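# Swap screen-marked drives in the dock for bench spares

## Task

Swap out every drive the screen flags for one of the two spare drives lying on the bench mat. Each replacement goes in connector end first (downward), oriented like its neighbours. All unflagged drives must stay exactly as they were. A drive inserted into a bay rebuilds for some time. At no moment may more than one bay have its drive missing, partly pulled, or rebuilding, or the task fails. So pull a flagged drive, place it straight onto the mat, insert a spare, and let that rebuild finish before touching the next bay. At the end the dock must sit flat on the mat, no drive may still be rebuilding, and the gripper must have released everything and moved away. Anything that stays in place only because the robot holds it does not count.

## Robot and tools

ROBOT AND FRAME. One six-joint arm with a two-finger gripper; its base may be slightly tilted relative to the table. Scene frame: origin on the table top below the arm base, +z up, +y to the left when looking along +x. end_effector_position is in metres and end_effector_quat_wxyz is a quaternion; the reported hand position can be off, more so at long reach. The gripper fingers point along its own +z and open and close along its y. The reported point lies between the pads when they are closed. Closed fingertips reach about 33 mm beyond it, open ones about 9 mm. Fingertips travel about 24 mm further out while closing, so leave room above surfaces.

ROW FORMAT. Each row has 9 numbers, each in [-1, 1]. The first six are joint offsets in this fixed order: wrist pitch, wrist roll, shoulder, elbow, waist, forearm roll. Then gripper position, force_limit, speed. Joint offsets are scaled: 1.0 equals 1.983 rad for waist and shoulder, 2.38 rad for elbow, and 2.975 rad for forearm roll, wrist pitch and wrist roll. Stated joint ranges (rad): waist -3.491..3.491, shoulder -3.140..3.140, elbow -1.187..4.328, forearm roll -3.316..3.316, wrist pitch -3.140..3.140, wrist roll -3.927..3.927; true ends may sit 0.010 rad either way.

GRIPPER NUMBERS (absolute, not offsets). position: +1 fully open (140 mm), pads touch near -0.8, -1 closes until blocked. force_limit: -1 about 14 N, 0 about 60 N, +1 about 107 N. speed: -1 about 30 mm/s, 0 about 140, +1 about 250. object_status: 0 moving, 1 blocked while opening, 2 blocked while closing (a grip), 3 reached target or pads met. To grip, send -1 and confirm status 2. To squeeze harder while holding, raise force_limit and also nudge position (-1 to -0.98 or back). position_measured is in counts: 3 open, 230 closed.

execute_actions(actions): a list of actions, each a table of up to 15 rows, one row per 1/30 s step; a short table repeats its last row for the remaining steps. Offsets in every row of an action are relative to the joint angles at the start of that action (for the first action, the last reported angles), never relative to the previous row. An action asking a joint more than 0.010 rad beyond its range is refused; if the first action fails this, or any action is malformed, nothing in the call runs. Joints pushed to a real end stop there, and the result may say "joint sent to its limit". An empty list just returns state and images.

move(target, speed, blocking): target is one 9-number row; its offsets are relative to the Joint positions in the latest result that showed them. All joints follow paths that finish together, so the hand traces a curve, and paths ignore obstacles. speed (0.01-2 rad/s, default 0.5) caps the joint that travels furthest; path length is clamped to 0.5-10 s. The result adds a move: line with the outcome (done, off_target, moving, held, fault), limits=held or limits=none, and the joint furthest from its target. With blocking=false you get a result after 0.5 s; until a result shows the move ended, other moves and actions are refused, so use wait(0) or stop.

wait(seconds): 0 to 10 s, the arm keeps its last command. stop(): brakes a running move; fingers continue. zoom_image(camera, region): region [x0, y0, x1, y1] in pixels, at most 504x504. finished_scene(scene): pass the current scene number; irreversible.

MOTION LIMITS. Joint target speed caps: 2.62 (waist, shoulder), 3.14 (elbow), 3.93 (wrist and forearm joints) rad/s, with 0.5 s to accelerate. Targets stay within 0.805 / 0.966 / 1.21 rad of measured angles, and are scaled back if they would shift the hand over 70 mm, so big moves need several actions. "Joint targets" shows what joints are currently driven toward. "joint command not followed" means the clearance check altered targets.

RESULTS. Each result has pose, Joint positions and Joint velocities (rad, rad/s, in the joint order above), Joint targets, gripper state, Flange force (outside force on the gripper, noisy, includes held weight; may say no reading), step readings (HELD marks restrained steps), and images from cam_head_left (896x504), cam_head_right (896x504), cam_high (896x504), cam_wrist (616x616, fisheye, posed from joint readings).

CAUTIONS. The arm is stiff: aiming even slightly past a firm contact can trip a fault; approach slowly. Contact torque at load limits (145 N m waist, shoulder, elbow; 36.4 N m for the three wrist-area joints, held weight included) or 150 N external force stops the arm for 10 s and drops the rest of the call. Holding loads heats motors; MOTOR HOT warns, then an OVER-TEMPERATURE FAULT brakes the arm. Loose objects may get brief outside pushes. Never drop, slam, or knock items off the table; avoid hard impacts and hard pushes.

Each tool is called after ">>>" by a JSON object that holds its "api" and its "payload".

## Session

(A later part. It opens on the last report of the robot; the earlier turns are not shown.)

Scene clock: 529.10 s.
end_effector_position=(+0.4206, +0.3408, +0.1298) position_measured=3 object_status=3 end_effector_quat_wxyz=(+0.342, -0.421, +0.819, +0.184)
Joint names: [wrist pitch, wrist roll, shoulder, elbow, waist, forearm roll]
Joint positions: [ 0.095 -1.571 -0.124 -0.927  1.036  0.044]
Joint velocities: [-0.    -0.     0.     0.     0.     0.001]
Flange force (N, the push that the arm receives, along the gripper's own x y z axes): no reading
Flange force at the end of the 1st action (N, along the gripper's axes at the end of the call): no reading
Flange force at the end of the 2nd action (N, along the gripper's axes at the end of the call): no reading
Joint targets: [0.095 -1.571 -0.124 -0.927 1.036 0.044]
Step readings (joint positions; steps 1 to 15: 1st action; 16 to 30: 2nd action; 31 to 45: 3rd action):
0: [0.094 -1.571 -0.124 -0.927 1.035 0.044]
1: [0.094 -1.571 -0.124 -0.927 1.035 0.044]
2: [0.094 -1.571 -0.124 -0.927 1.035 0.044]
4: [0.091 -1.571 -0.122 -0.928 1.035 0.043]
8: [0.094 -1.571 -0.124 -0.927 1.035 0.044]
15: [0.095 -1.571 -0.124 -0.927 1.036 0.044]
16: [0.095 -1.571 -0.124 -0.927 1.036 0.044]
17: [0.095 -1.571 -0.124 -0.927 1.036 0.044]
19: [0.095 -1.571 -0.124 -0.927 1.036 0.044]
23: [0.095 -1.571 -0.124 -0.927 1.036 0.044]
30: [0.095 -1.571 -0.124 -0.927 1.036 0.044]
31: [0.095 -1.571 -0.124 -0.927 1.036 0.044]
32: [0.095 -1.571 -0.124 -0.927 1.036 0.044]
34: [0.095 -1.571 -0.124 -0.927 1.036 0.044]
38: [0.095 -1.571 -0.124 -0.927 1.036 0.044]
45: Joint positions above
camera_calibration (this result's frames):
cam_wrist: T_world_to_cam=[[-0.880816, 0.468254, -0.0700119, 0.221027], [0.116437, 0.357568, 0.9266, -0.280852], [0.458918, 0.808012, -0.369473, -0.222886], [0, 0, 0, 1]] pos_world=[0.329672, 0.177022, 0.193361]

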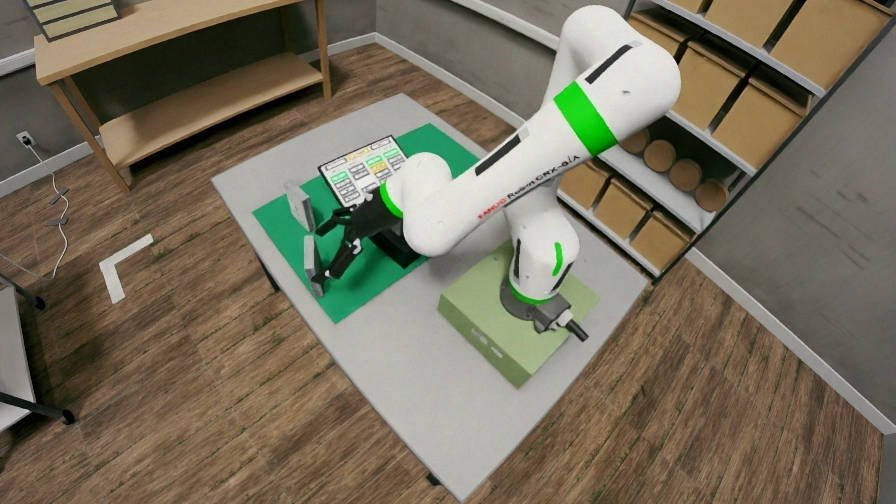

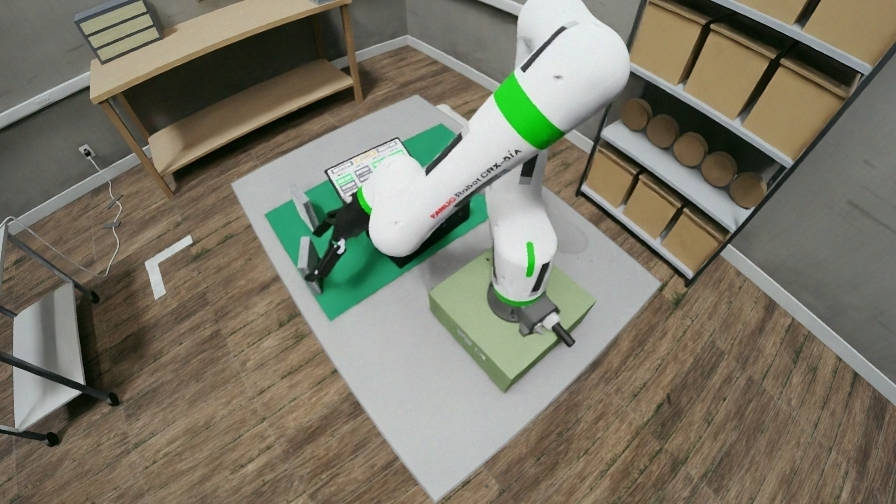

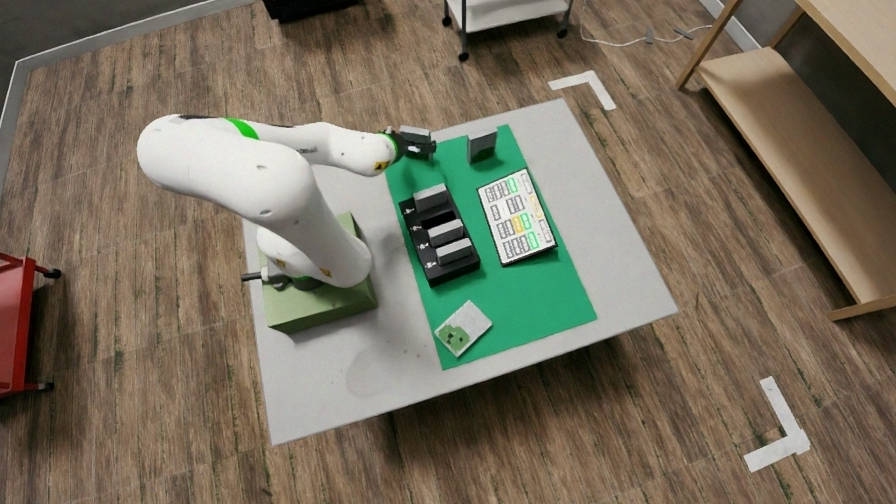

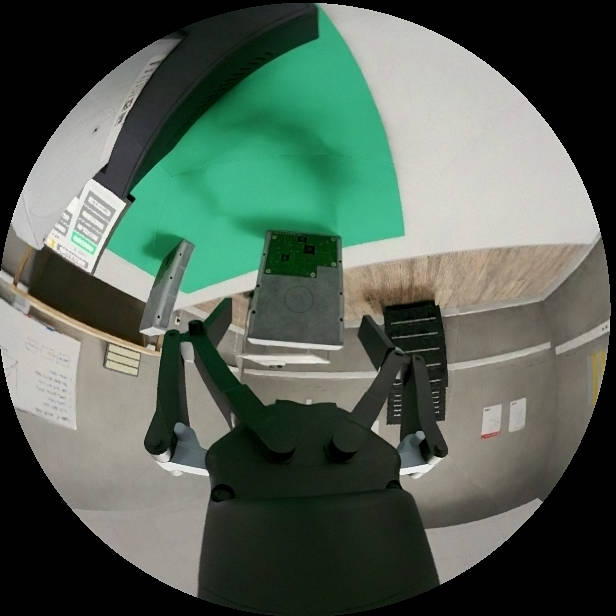

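>>> {"api": "move", "payload": {"target": [-0.4924,0,0.1512,0.4113,0,0,1,0.4,0], "speed": 0.7}}

>>> {"api": "move", "payload": {"target": [0,0.528,0,0,0,0,-0.157,0.3,0], "speed": 1.5}}

Scene clock: 549.00 s.
end_effector_position=(+0.4459, +0.3371, +0.2598) position_measured=3 object_status=3 end_effector_quat_wxyz=(+0.006, -0.449, +0.894, +0.002)
Joint names: [wrist pitch, wrist roll, shoulder, elbow, waist, forearm roll]
Joint positions: [-1.37  -1.571  0.176  0.052  1.036  0.044]
Joint velocities: [ 0.001 -0.    -0.     0.001  0.     0.002]
Flange force (N, the push that the arm receives, along the gripper's own x y z axes): [-7.5 -3.2 -2.7]
Joint targets: [-1.370 -1.571 0.176 0.052 1.036 0.044]
move: done; limits=none; farthest joint: the waist, 0.000 radians from its target (0.000 radians at the start)
camera_calibration (this result's frames):
cam_wrist: T_world_to_cam=[[-0.8808, 0.472611, 0.0288142, 0.226971], [0.443682, 0.802573, 0.398777, -0.561743], [0.165341, 0.364027, -0.916595, 0.239194], [0, 0, 0, 1]] pos_world=[0.409602, 0.256498, 0.436715]

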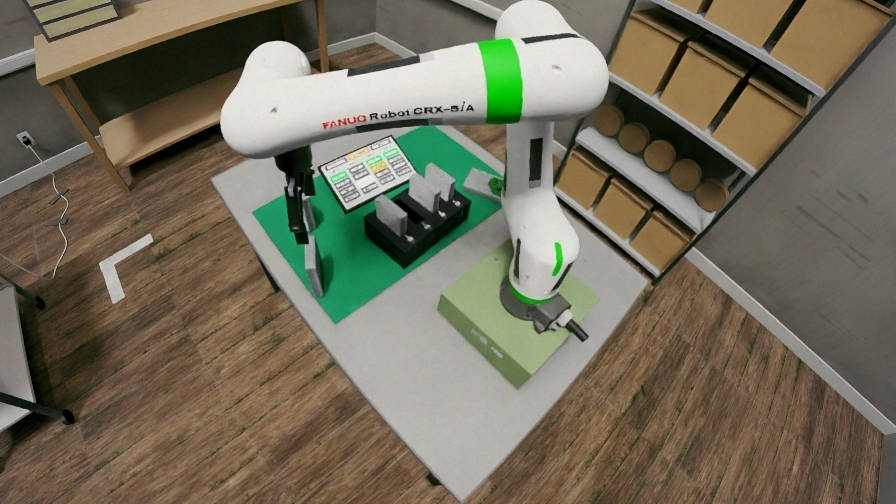

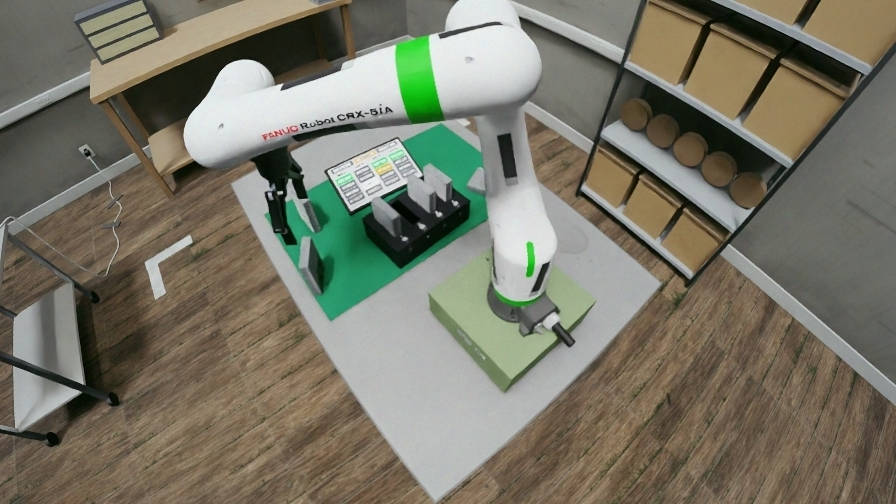

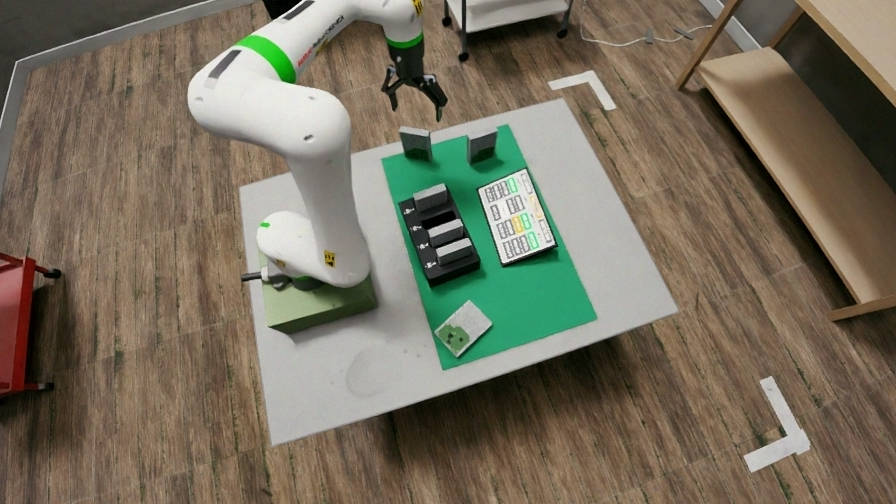

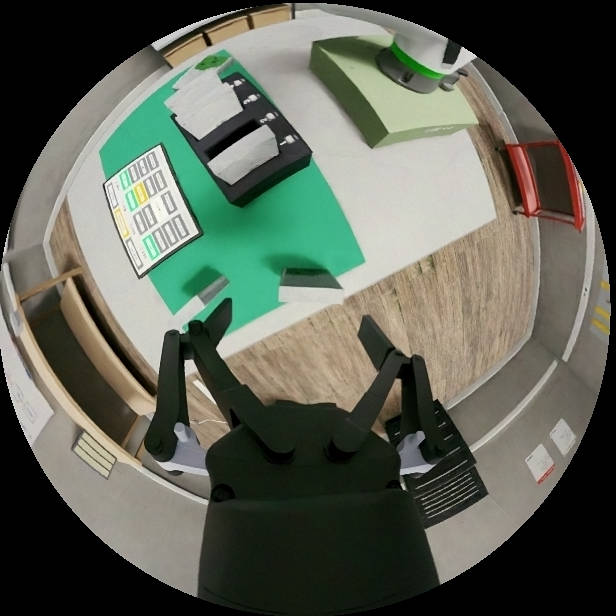

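Scene clock: 550.67 s.
end_effector_position=(+0.4459, +0.3371, +0.2598) position_measured=149 object_status=3 end_effector_quat_wxyz=(-0.005, +0.949, -0.315, +0.003)
Joint names: [wrist pitch, wrist roll, shoulder, elbow, waist, forearm roll]
Joint positions: [-1.37   0.     0.176  0.052  1.036  0.044]
Joint velocities: [-0.001  0.001  0.    -0.     0.    -0.001]
Flange force (N, the push that the arm receives, along the gripper's own x y z axes): [2.4 -8.5 -3.0]
Joint targets: [-1.370 0.000 0.176 0.052 1.036 0.044]
move: done; limits=none; farthest joint: the waist, 0.000 radians from its target (0.000 radians at the start)
camera_calibration (this result's frames):
cam_wrist: T_world_to_cam=[[-0.473123, -0.880735, 0.0214768, 0.503318], [-0.808918, 0.443942, 0.385444, 0.12114], [-0.349008, 0.164989, -0.922481, 0.537164], [0, 0, 0, 1]] pos_world=[0.523598, 0.300884, 0.438022]

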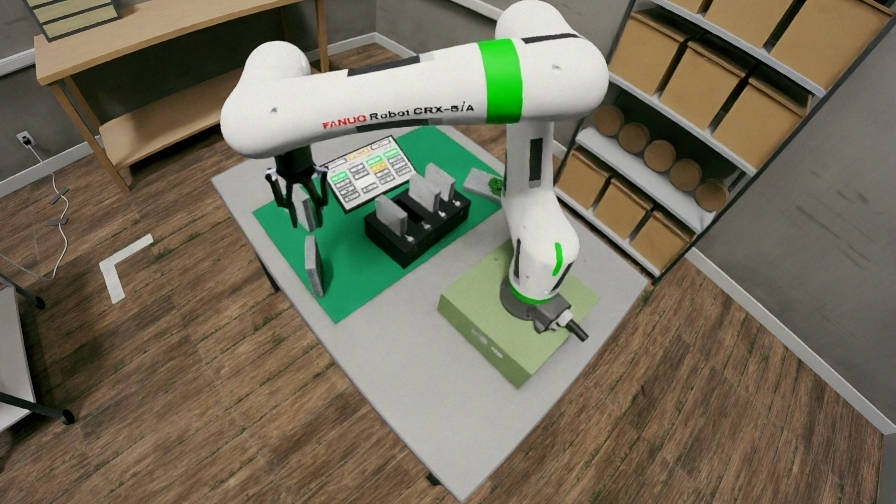

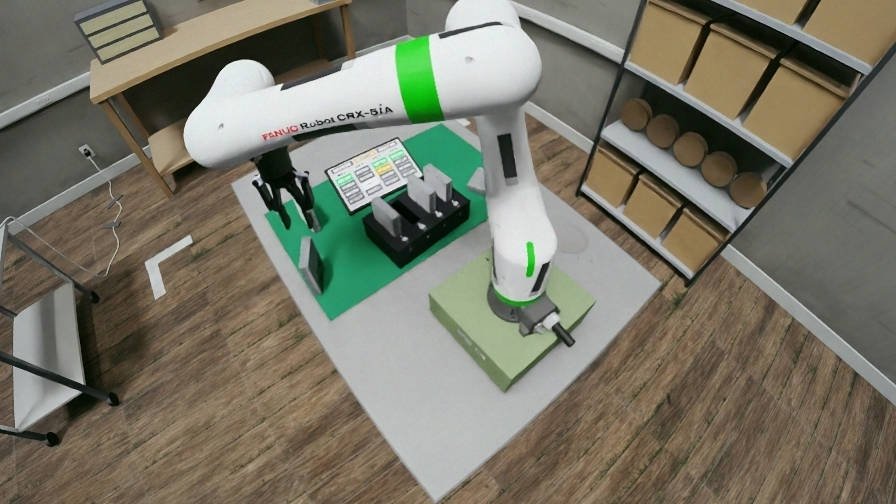

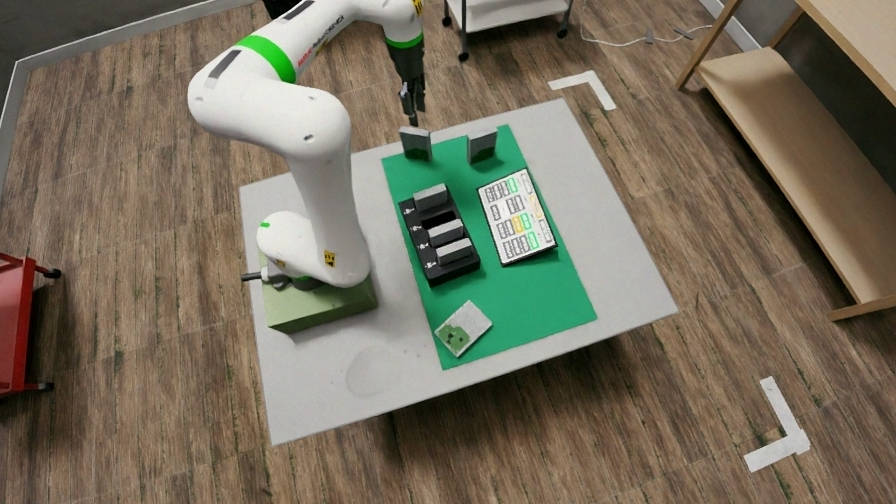

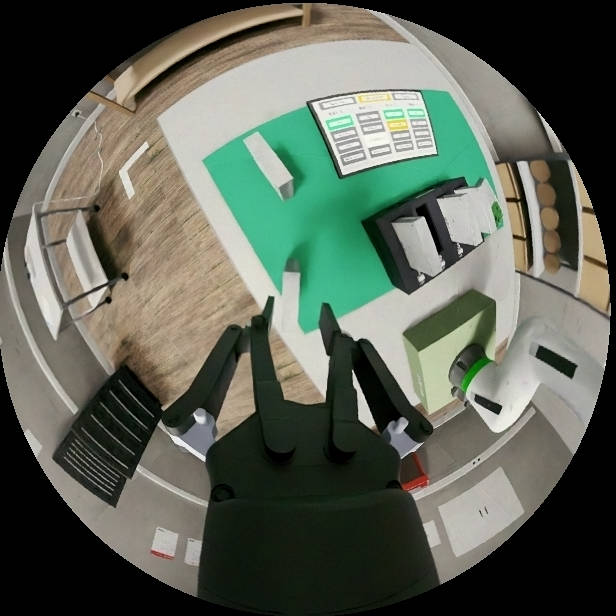

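>>> {"api": "move", "payload": {"target": [0.043,-0.014,0.0305,-0.0283,0.021,0,-0.157,0.3,0], "speed": 0.3}}

Scene clock: 564.33 s.
end_effector_position=(+0.4353, +0.3657, +0.2003) position_measured=149 object_status=3 end_effector_quat_wxyz=(-0.007, +0.950, -0.312, +0.001)
Joint names: [wrist pitch, wrist roll, shoulder, elbow, waist, forearm roll]
Joint positions: [-1.242 -0.042  0.236 -0.015  1.077  0.044]
Joint velocities: [ 0.     0.001  0.    -0.    -0.     0.   ]
Flange force (N, the push that the arm receives, along the gripper's own x y z axes): [-0.3 -9.8 2.2]
Joint targets: [-1.242 -0.042 0.236 -0.015 1.077 0.044]
move: done; limits=none; farthest joint: the waist, 0.000 radians from its target (0.042 radians at the start)
camera_calibration (this result's frames):
cam_wrist: T_world_to_cam=[[-0.468365, -0.88333, 0.0190085, 0.524157], [-0.810229, 0.437986, 0.389483, 0.124774], [-0.352367, 0.167019, -0.920838, 0.474301], [0, 0, 0, 1]] pos_world=[0.513721, 0.329137, 0.378194]

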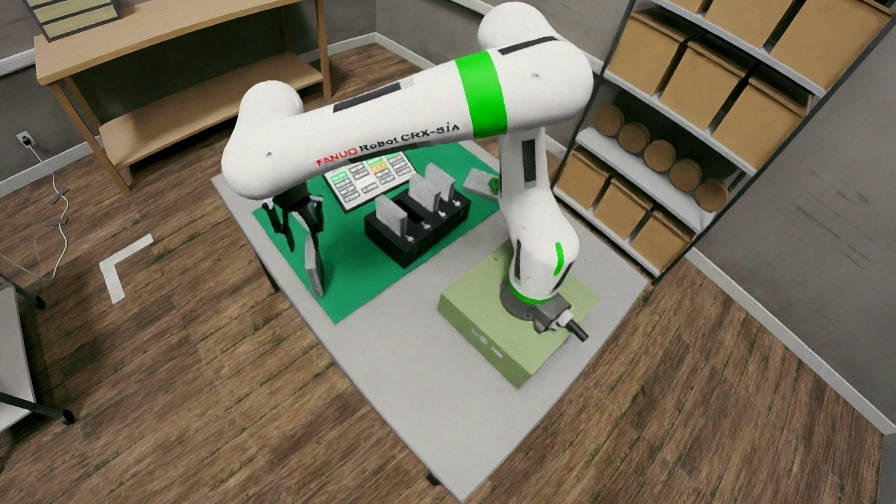

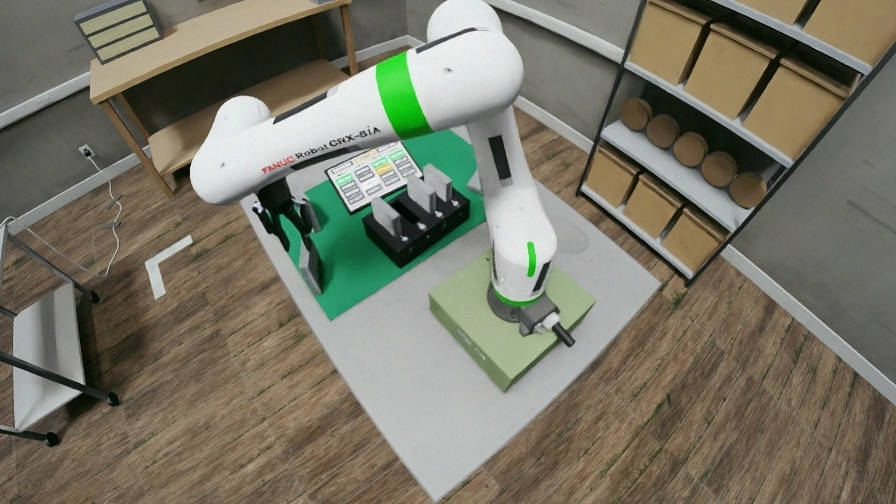

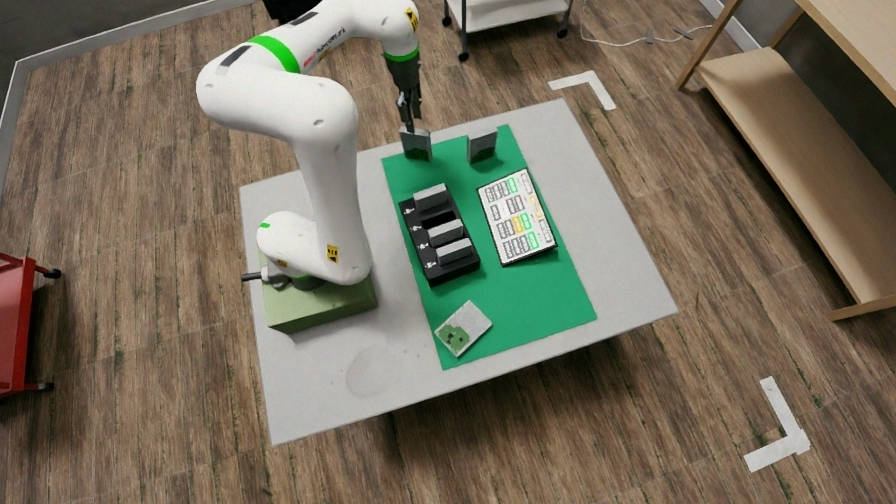

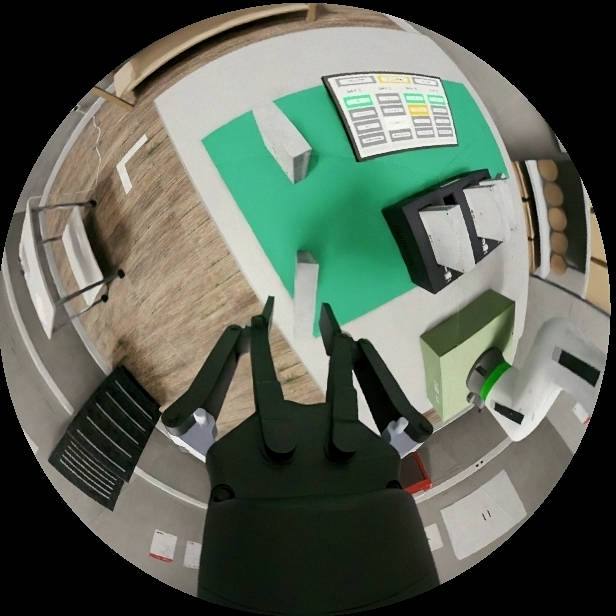

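>>> {"api": "move", "payload": {"target": [0.020,0,0.0135,-0.0112,0,0,-0.157,0.3,0], "speed": 0.15}}

Scene clock: 572.27 s.
end_effector_position=(+0.4373, +0.3707, +0.1755) position_measured=149 object_status=3 end_effector_quat_wxyz=(-0.010, +0.950, -0.311, +0.002)
Joint names: [wrist pitch, wrist roll, shoulder, elbow, waist, forearm roll]
Joint positions: [-1.182 -0.042  0.263 -0.042  1.077  0.045]
Joint velocities: [-0.001 -0.001  0.002 -0.001 -0.    -0.001]
Flange force (N, the push that the arm receives, along the gripper's own x y z axes): [-4.9 -6.7 -98.7]
Joint targets: [-1.182 -0.042 0.263 -0.042 1.077 0.044]
move: done; limits=none; farthest joint: the forearm roll, 0.001 radians from its target (0.000 radians at the start)
camera_calibration (this result's frames):
cam_wrist: T_world_to_cam=[[-0.466262, -0.884556, 0.0126638, 0.530639], [-0.812602, 0.433905, 0.389107, 0.136463], [-0.349681, 0.171135, -0.921106, 0.448636], [0, 0, 0, 1]] pos_world=[0.515187, 0.333391, 0.353423]

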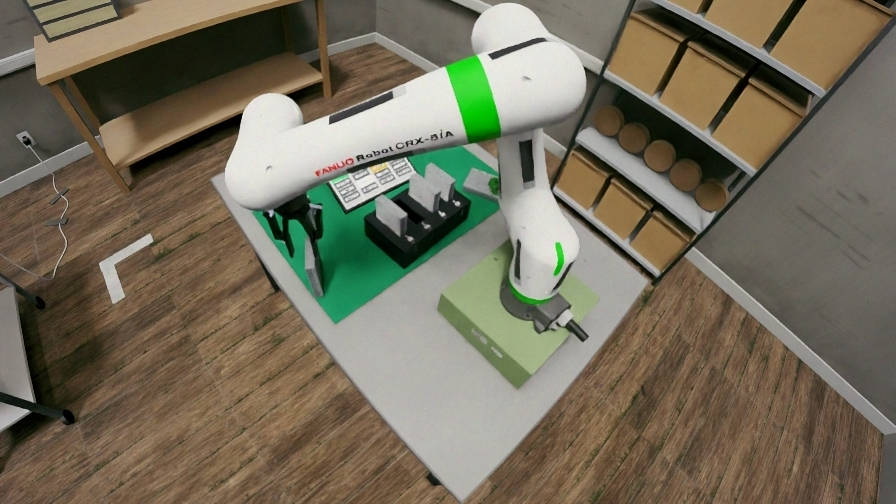

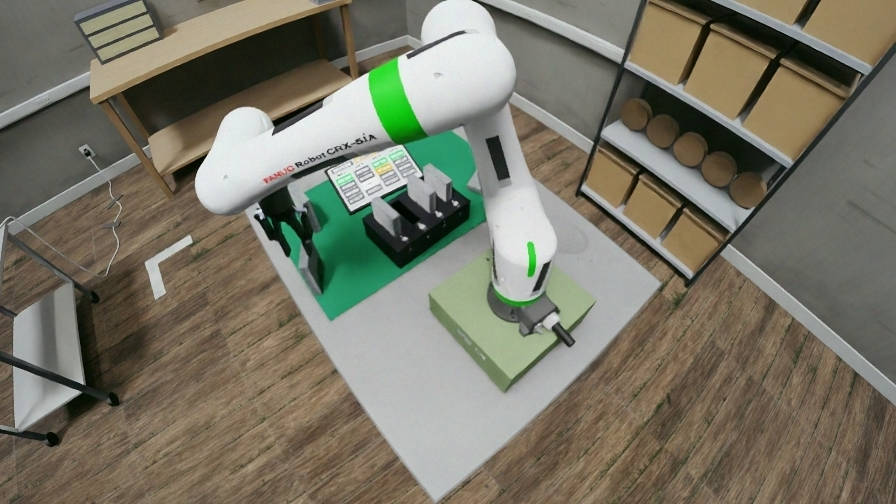

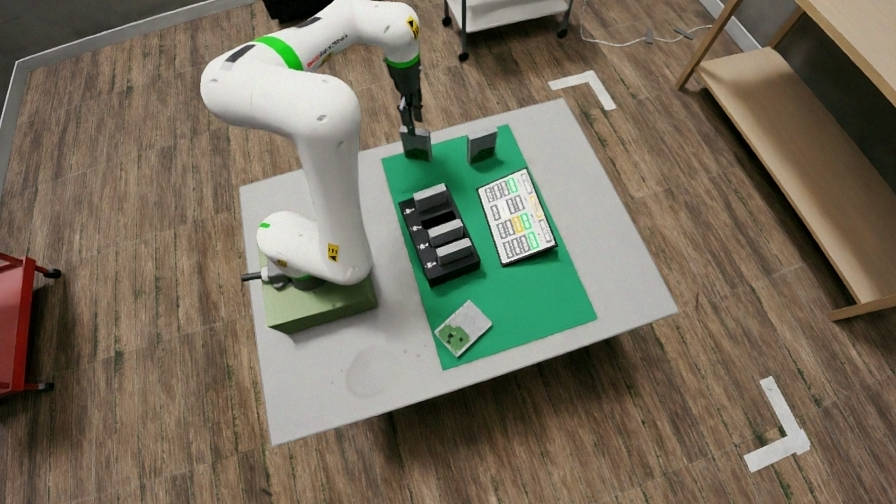

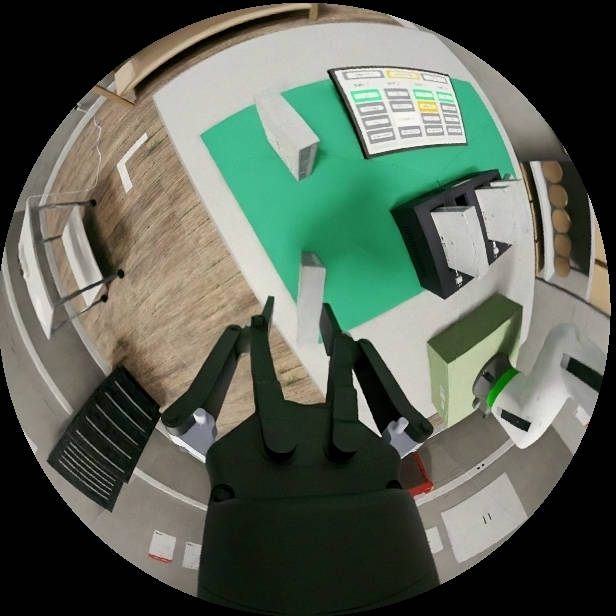

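>>> {"api": "move", "payload": {"target": [-0.020,0,-0.0135,0.0112,0,0,-0.157,0.3,0], "speed": 0.2}}

Scene clock: 594.57 s.
end_effector_position=(+0.4356, +0.3656, +0.2006) position_measured=149 object_status=3 end_effector_quat_wxyz=(-0.007, +0.950, -0.312, +0.001)
Joint names: [wrist pitch, wrist roll, shoulder, elbow, waist, forearm roll]
Joint positions: [-1.242 -0.042  0.236 -0.015  1.077  0.045]
Joint velocities: [-0.001 -0.    -0.    -0.     0.     0.001]
Flange force (N, the push that the arm receives, along the gripper's own x y z axes): [2.5 -9.6 -2.6]
Joint targets: [-1.242 -0.042 0.236 -0.015 1.077 0.045]
move: done; limits=none; farthest joint: the waist, 0.000 radians from its target (0.000 radians at the start)
camera_calibration (this result's frames):
cam_wrist: T_world_to_cam=[[-0.468252, -0.883394, 0.018826, 0.52418], [-0.810532, 0.437919, 0.388928, 0.125164], [-0.351821, 0.166857, -0.921076, 0.474487], [0, 0, 0, 1]] pos_world=[0.513832, 0.329075, 0.378491]

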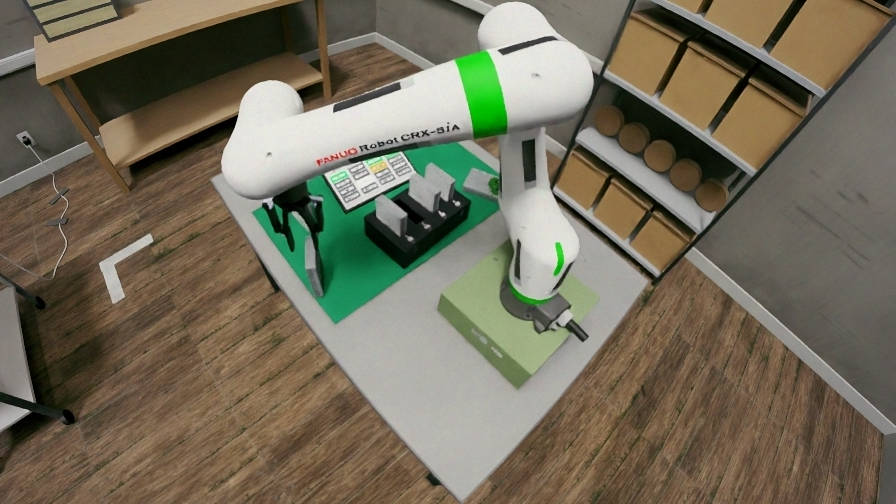

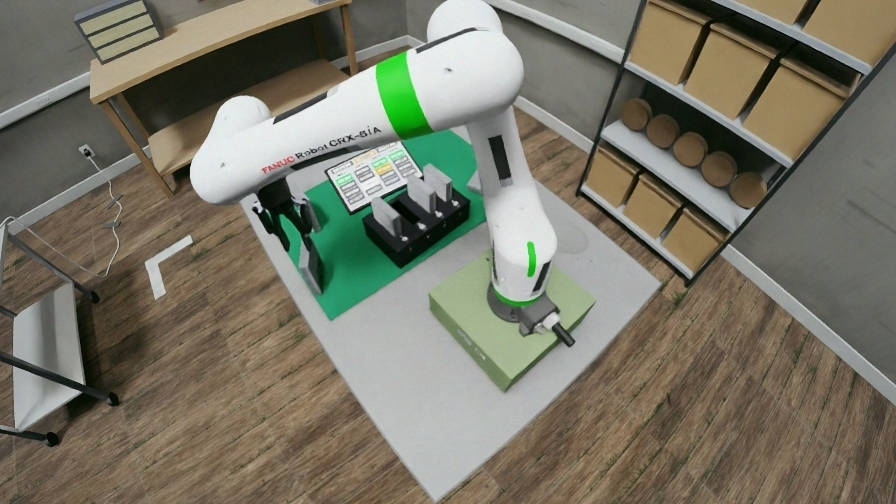

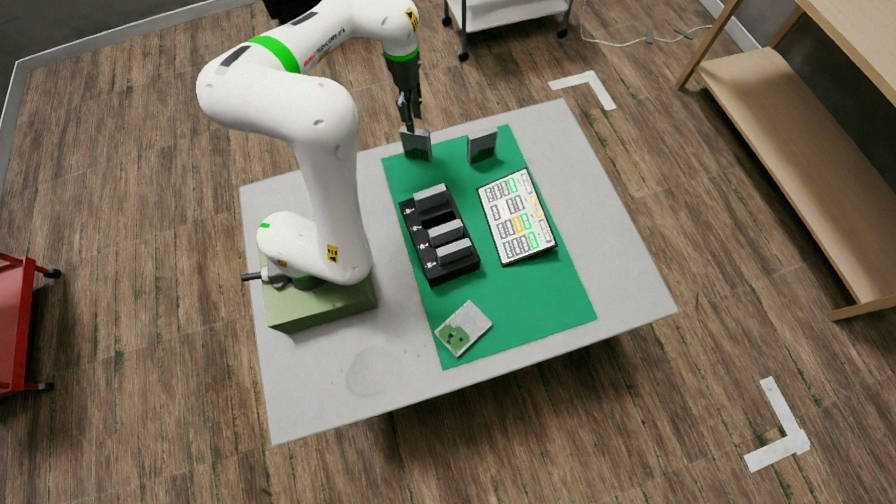

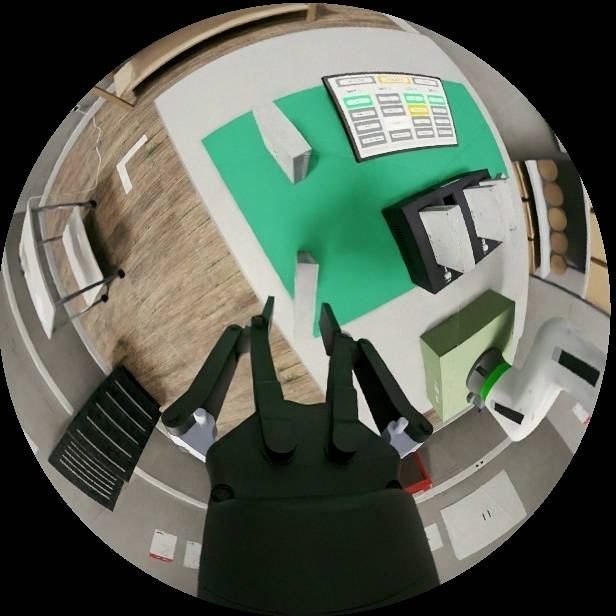

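>>> {"api": "move", "payload": {"target": [0.0024,0,-0.0119,-0.013,0,0,0.35,0.3,0], "speed": 0.2}}

>>> {"api": "move", "payload": {"target": [0.032,0,0.0217,-0.022,0,0,0.35,0.3,0], "speed": 0.15}}

>>> {"api": "zoom_image", "payload": {"camera": "cam_wrist", "region": [200,200,420,420]}}

Scene clock: 601.57 s.
end_effector_position=(+0.4296, +0.3572, +0.2003) position_measured=85 object_status=3 end_effector_quat_wxyz=(-0.007, +0.950, -0.312, +0.001)
Joint names: [wrist pitch, wrist roll, shoulder, elbow, waist, forearm roll]
Joint positions: [-1.235 -0.042  0.212 -0.046  1.077  0.045]
Joint velocities: [ 0.     0.    -0.    -0.003 -0.     0.   ]
Flange force (N, the push that the arm receives, along the gripper's own x y z axes): [4.6 -11.5 -2.4]
Joint targets: [-1.235 -0.042 0.212 -0.046 1.077 0.045]
move: done; limits=none; farthest joint: the waist, 0.000 radians from its target (0.000 radians at the start)
camera_calibration (this result's frames):
cam_wrist: T_world_to_cam=[[-0.467903, -0.883575, 0.0190143, 0.513865], [-0.810635, 0.437648, 0.389017, 0.124256], [-0.352048, 0.166609, -0.921034, 0.473748], [0, 0, 0, 1]] pos_world=[0.507947, 0.320728, 0.37823]

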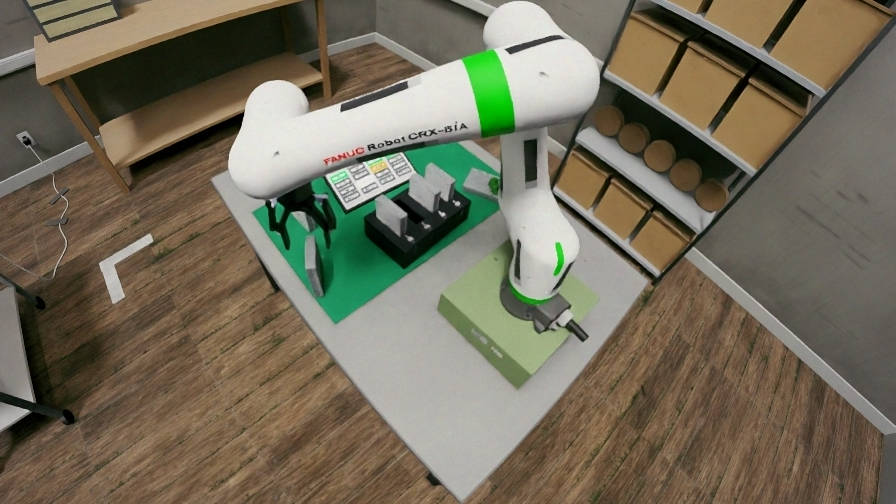

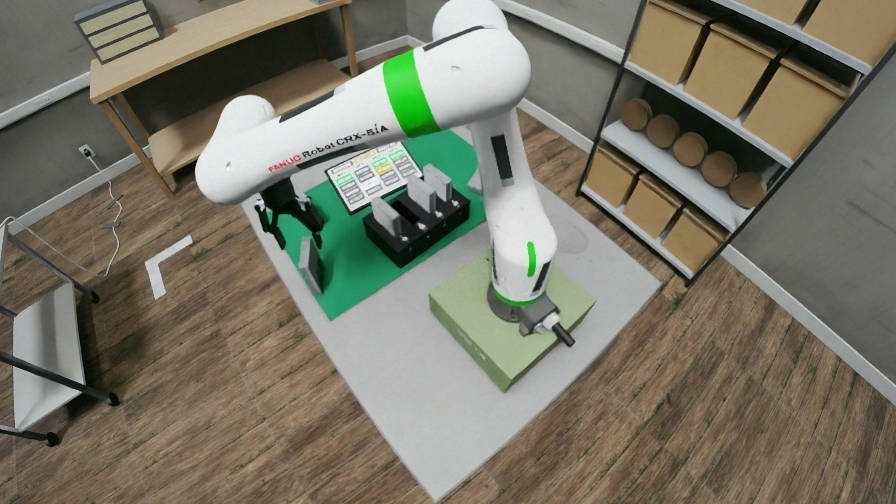

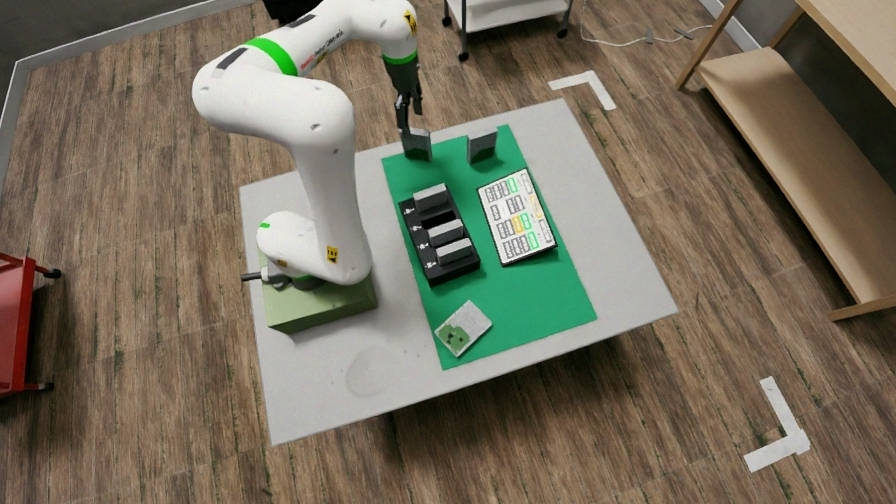

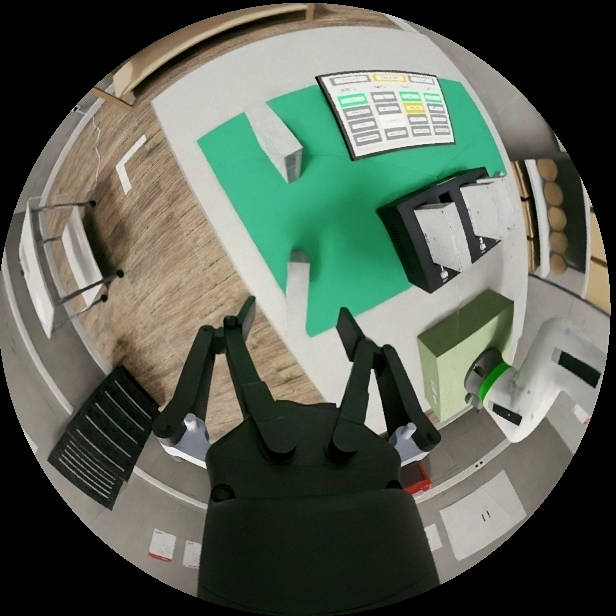

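Scene clock: 602.47 s.
end_effector_position=(+0.4290, +0.3607, +0.1567) position_measured=85 object_status=3 end_effector_quat_wxyz=(-0.007, +0.951, -0.310, +0.000)
Joint names: [wrist pitch, wrist roll, shoulder, elbow, waist, forearm roll]
Joint positions: [-1.139 -0.042  0.256 -0.098  1.077  0.045]
Joint velocities: [ 0.002  0.001  0.    -0.001  0.     0.001]
Flange force (N, the push that the arm receives, along the gripper's own x y z axes): [1.9 -11.9 -1.1]
Joint targets: [-1.139 -0.042 0.256 -0.098 1.077 0.045]
move: done; limits=none; farthest joint: the shoulder, 0.001 radians from its target (0.043 radians at the start)
camera_calibration (this result's frames):
cam_wrist: T_world_to_cam=[[-0.464347, -0.88545, 0.0189869, 0.516611], [-0.811843, 0.434119, 0.39045, 0.140749], [-0.353967, 0.16589, -0.920428, 0.433784], [0, 0, 0, 1]] pos_world=[0.507698, 0.324371, 0.334503]

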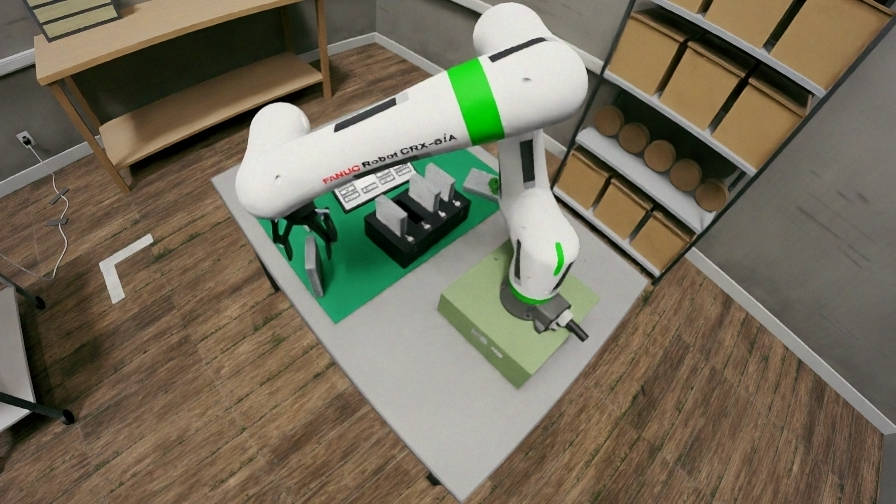

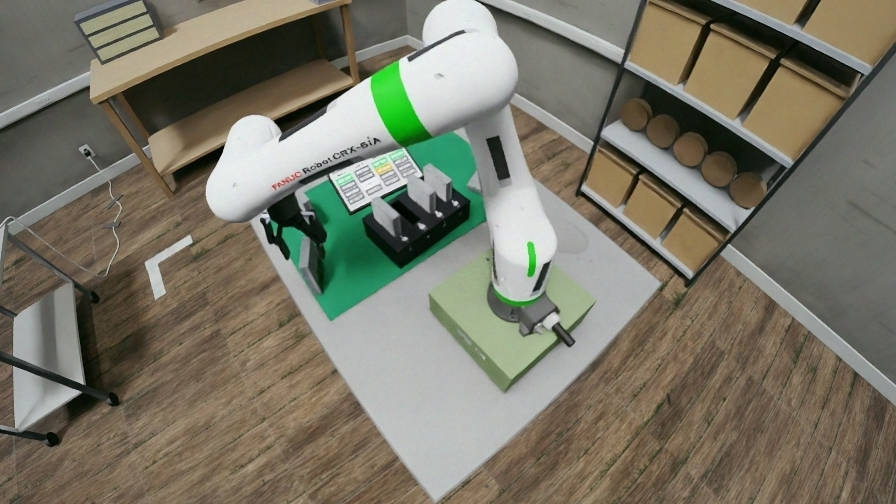

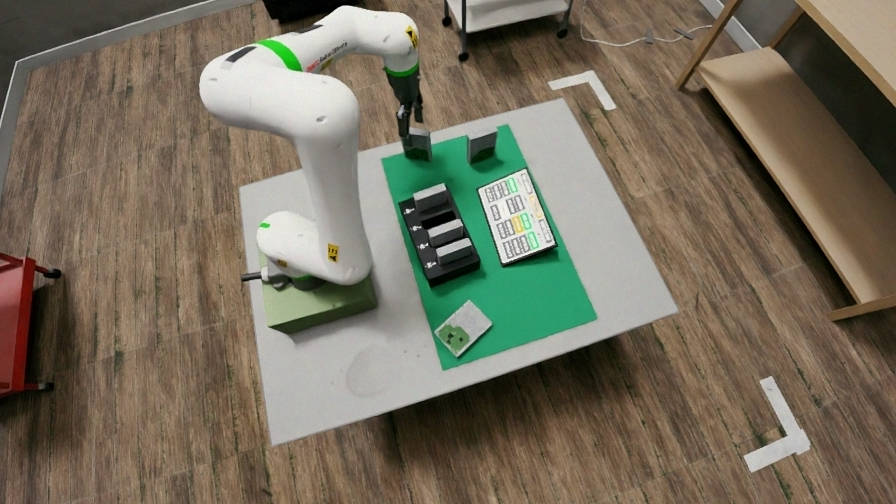

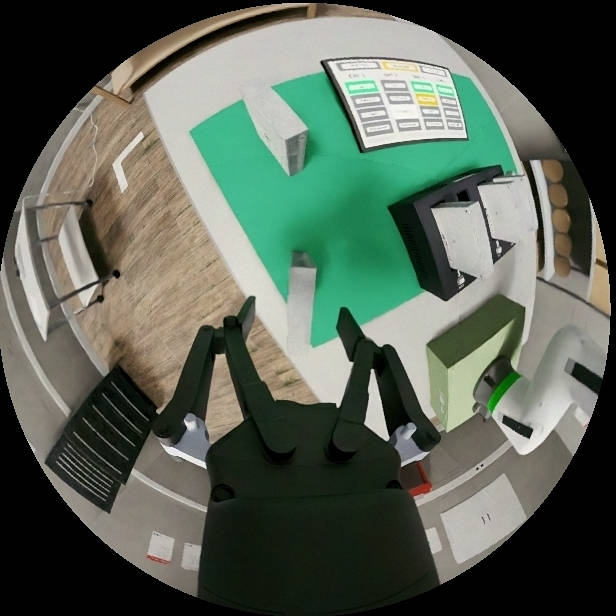

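Region (200, 200, 420, 420) of cam_wrist's 616x616 image, scaled by 2.291, with more detail than that image has.

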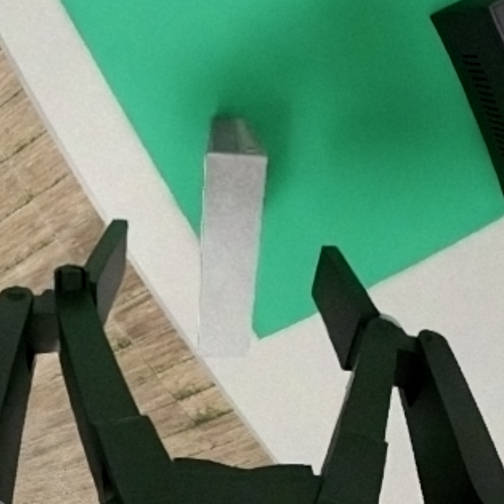

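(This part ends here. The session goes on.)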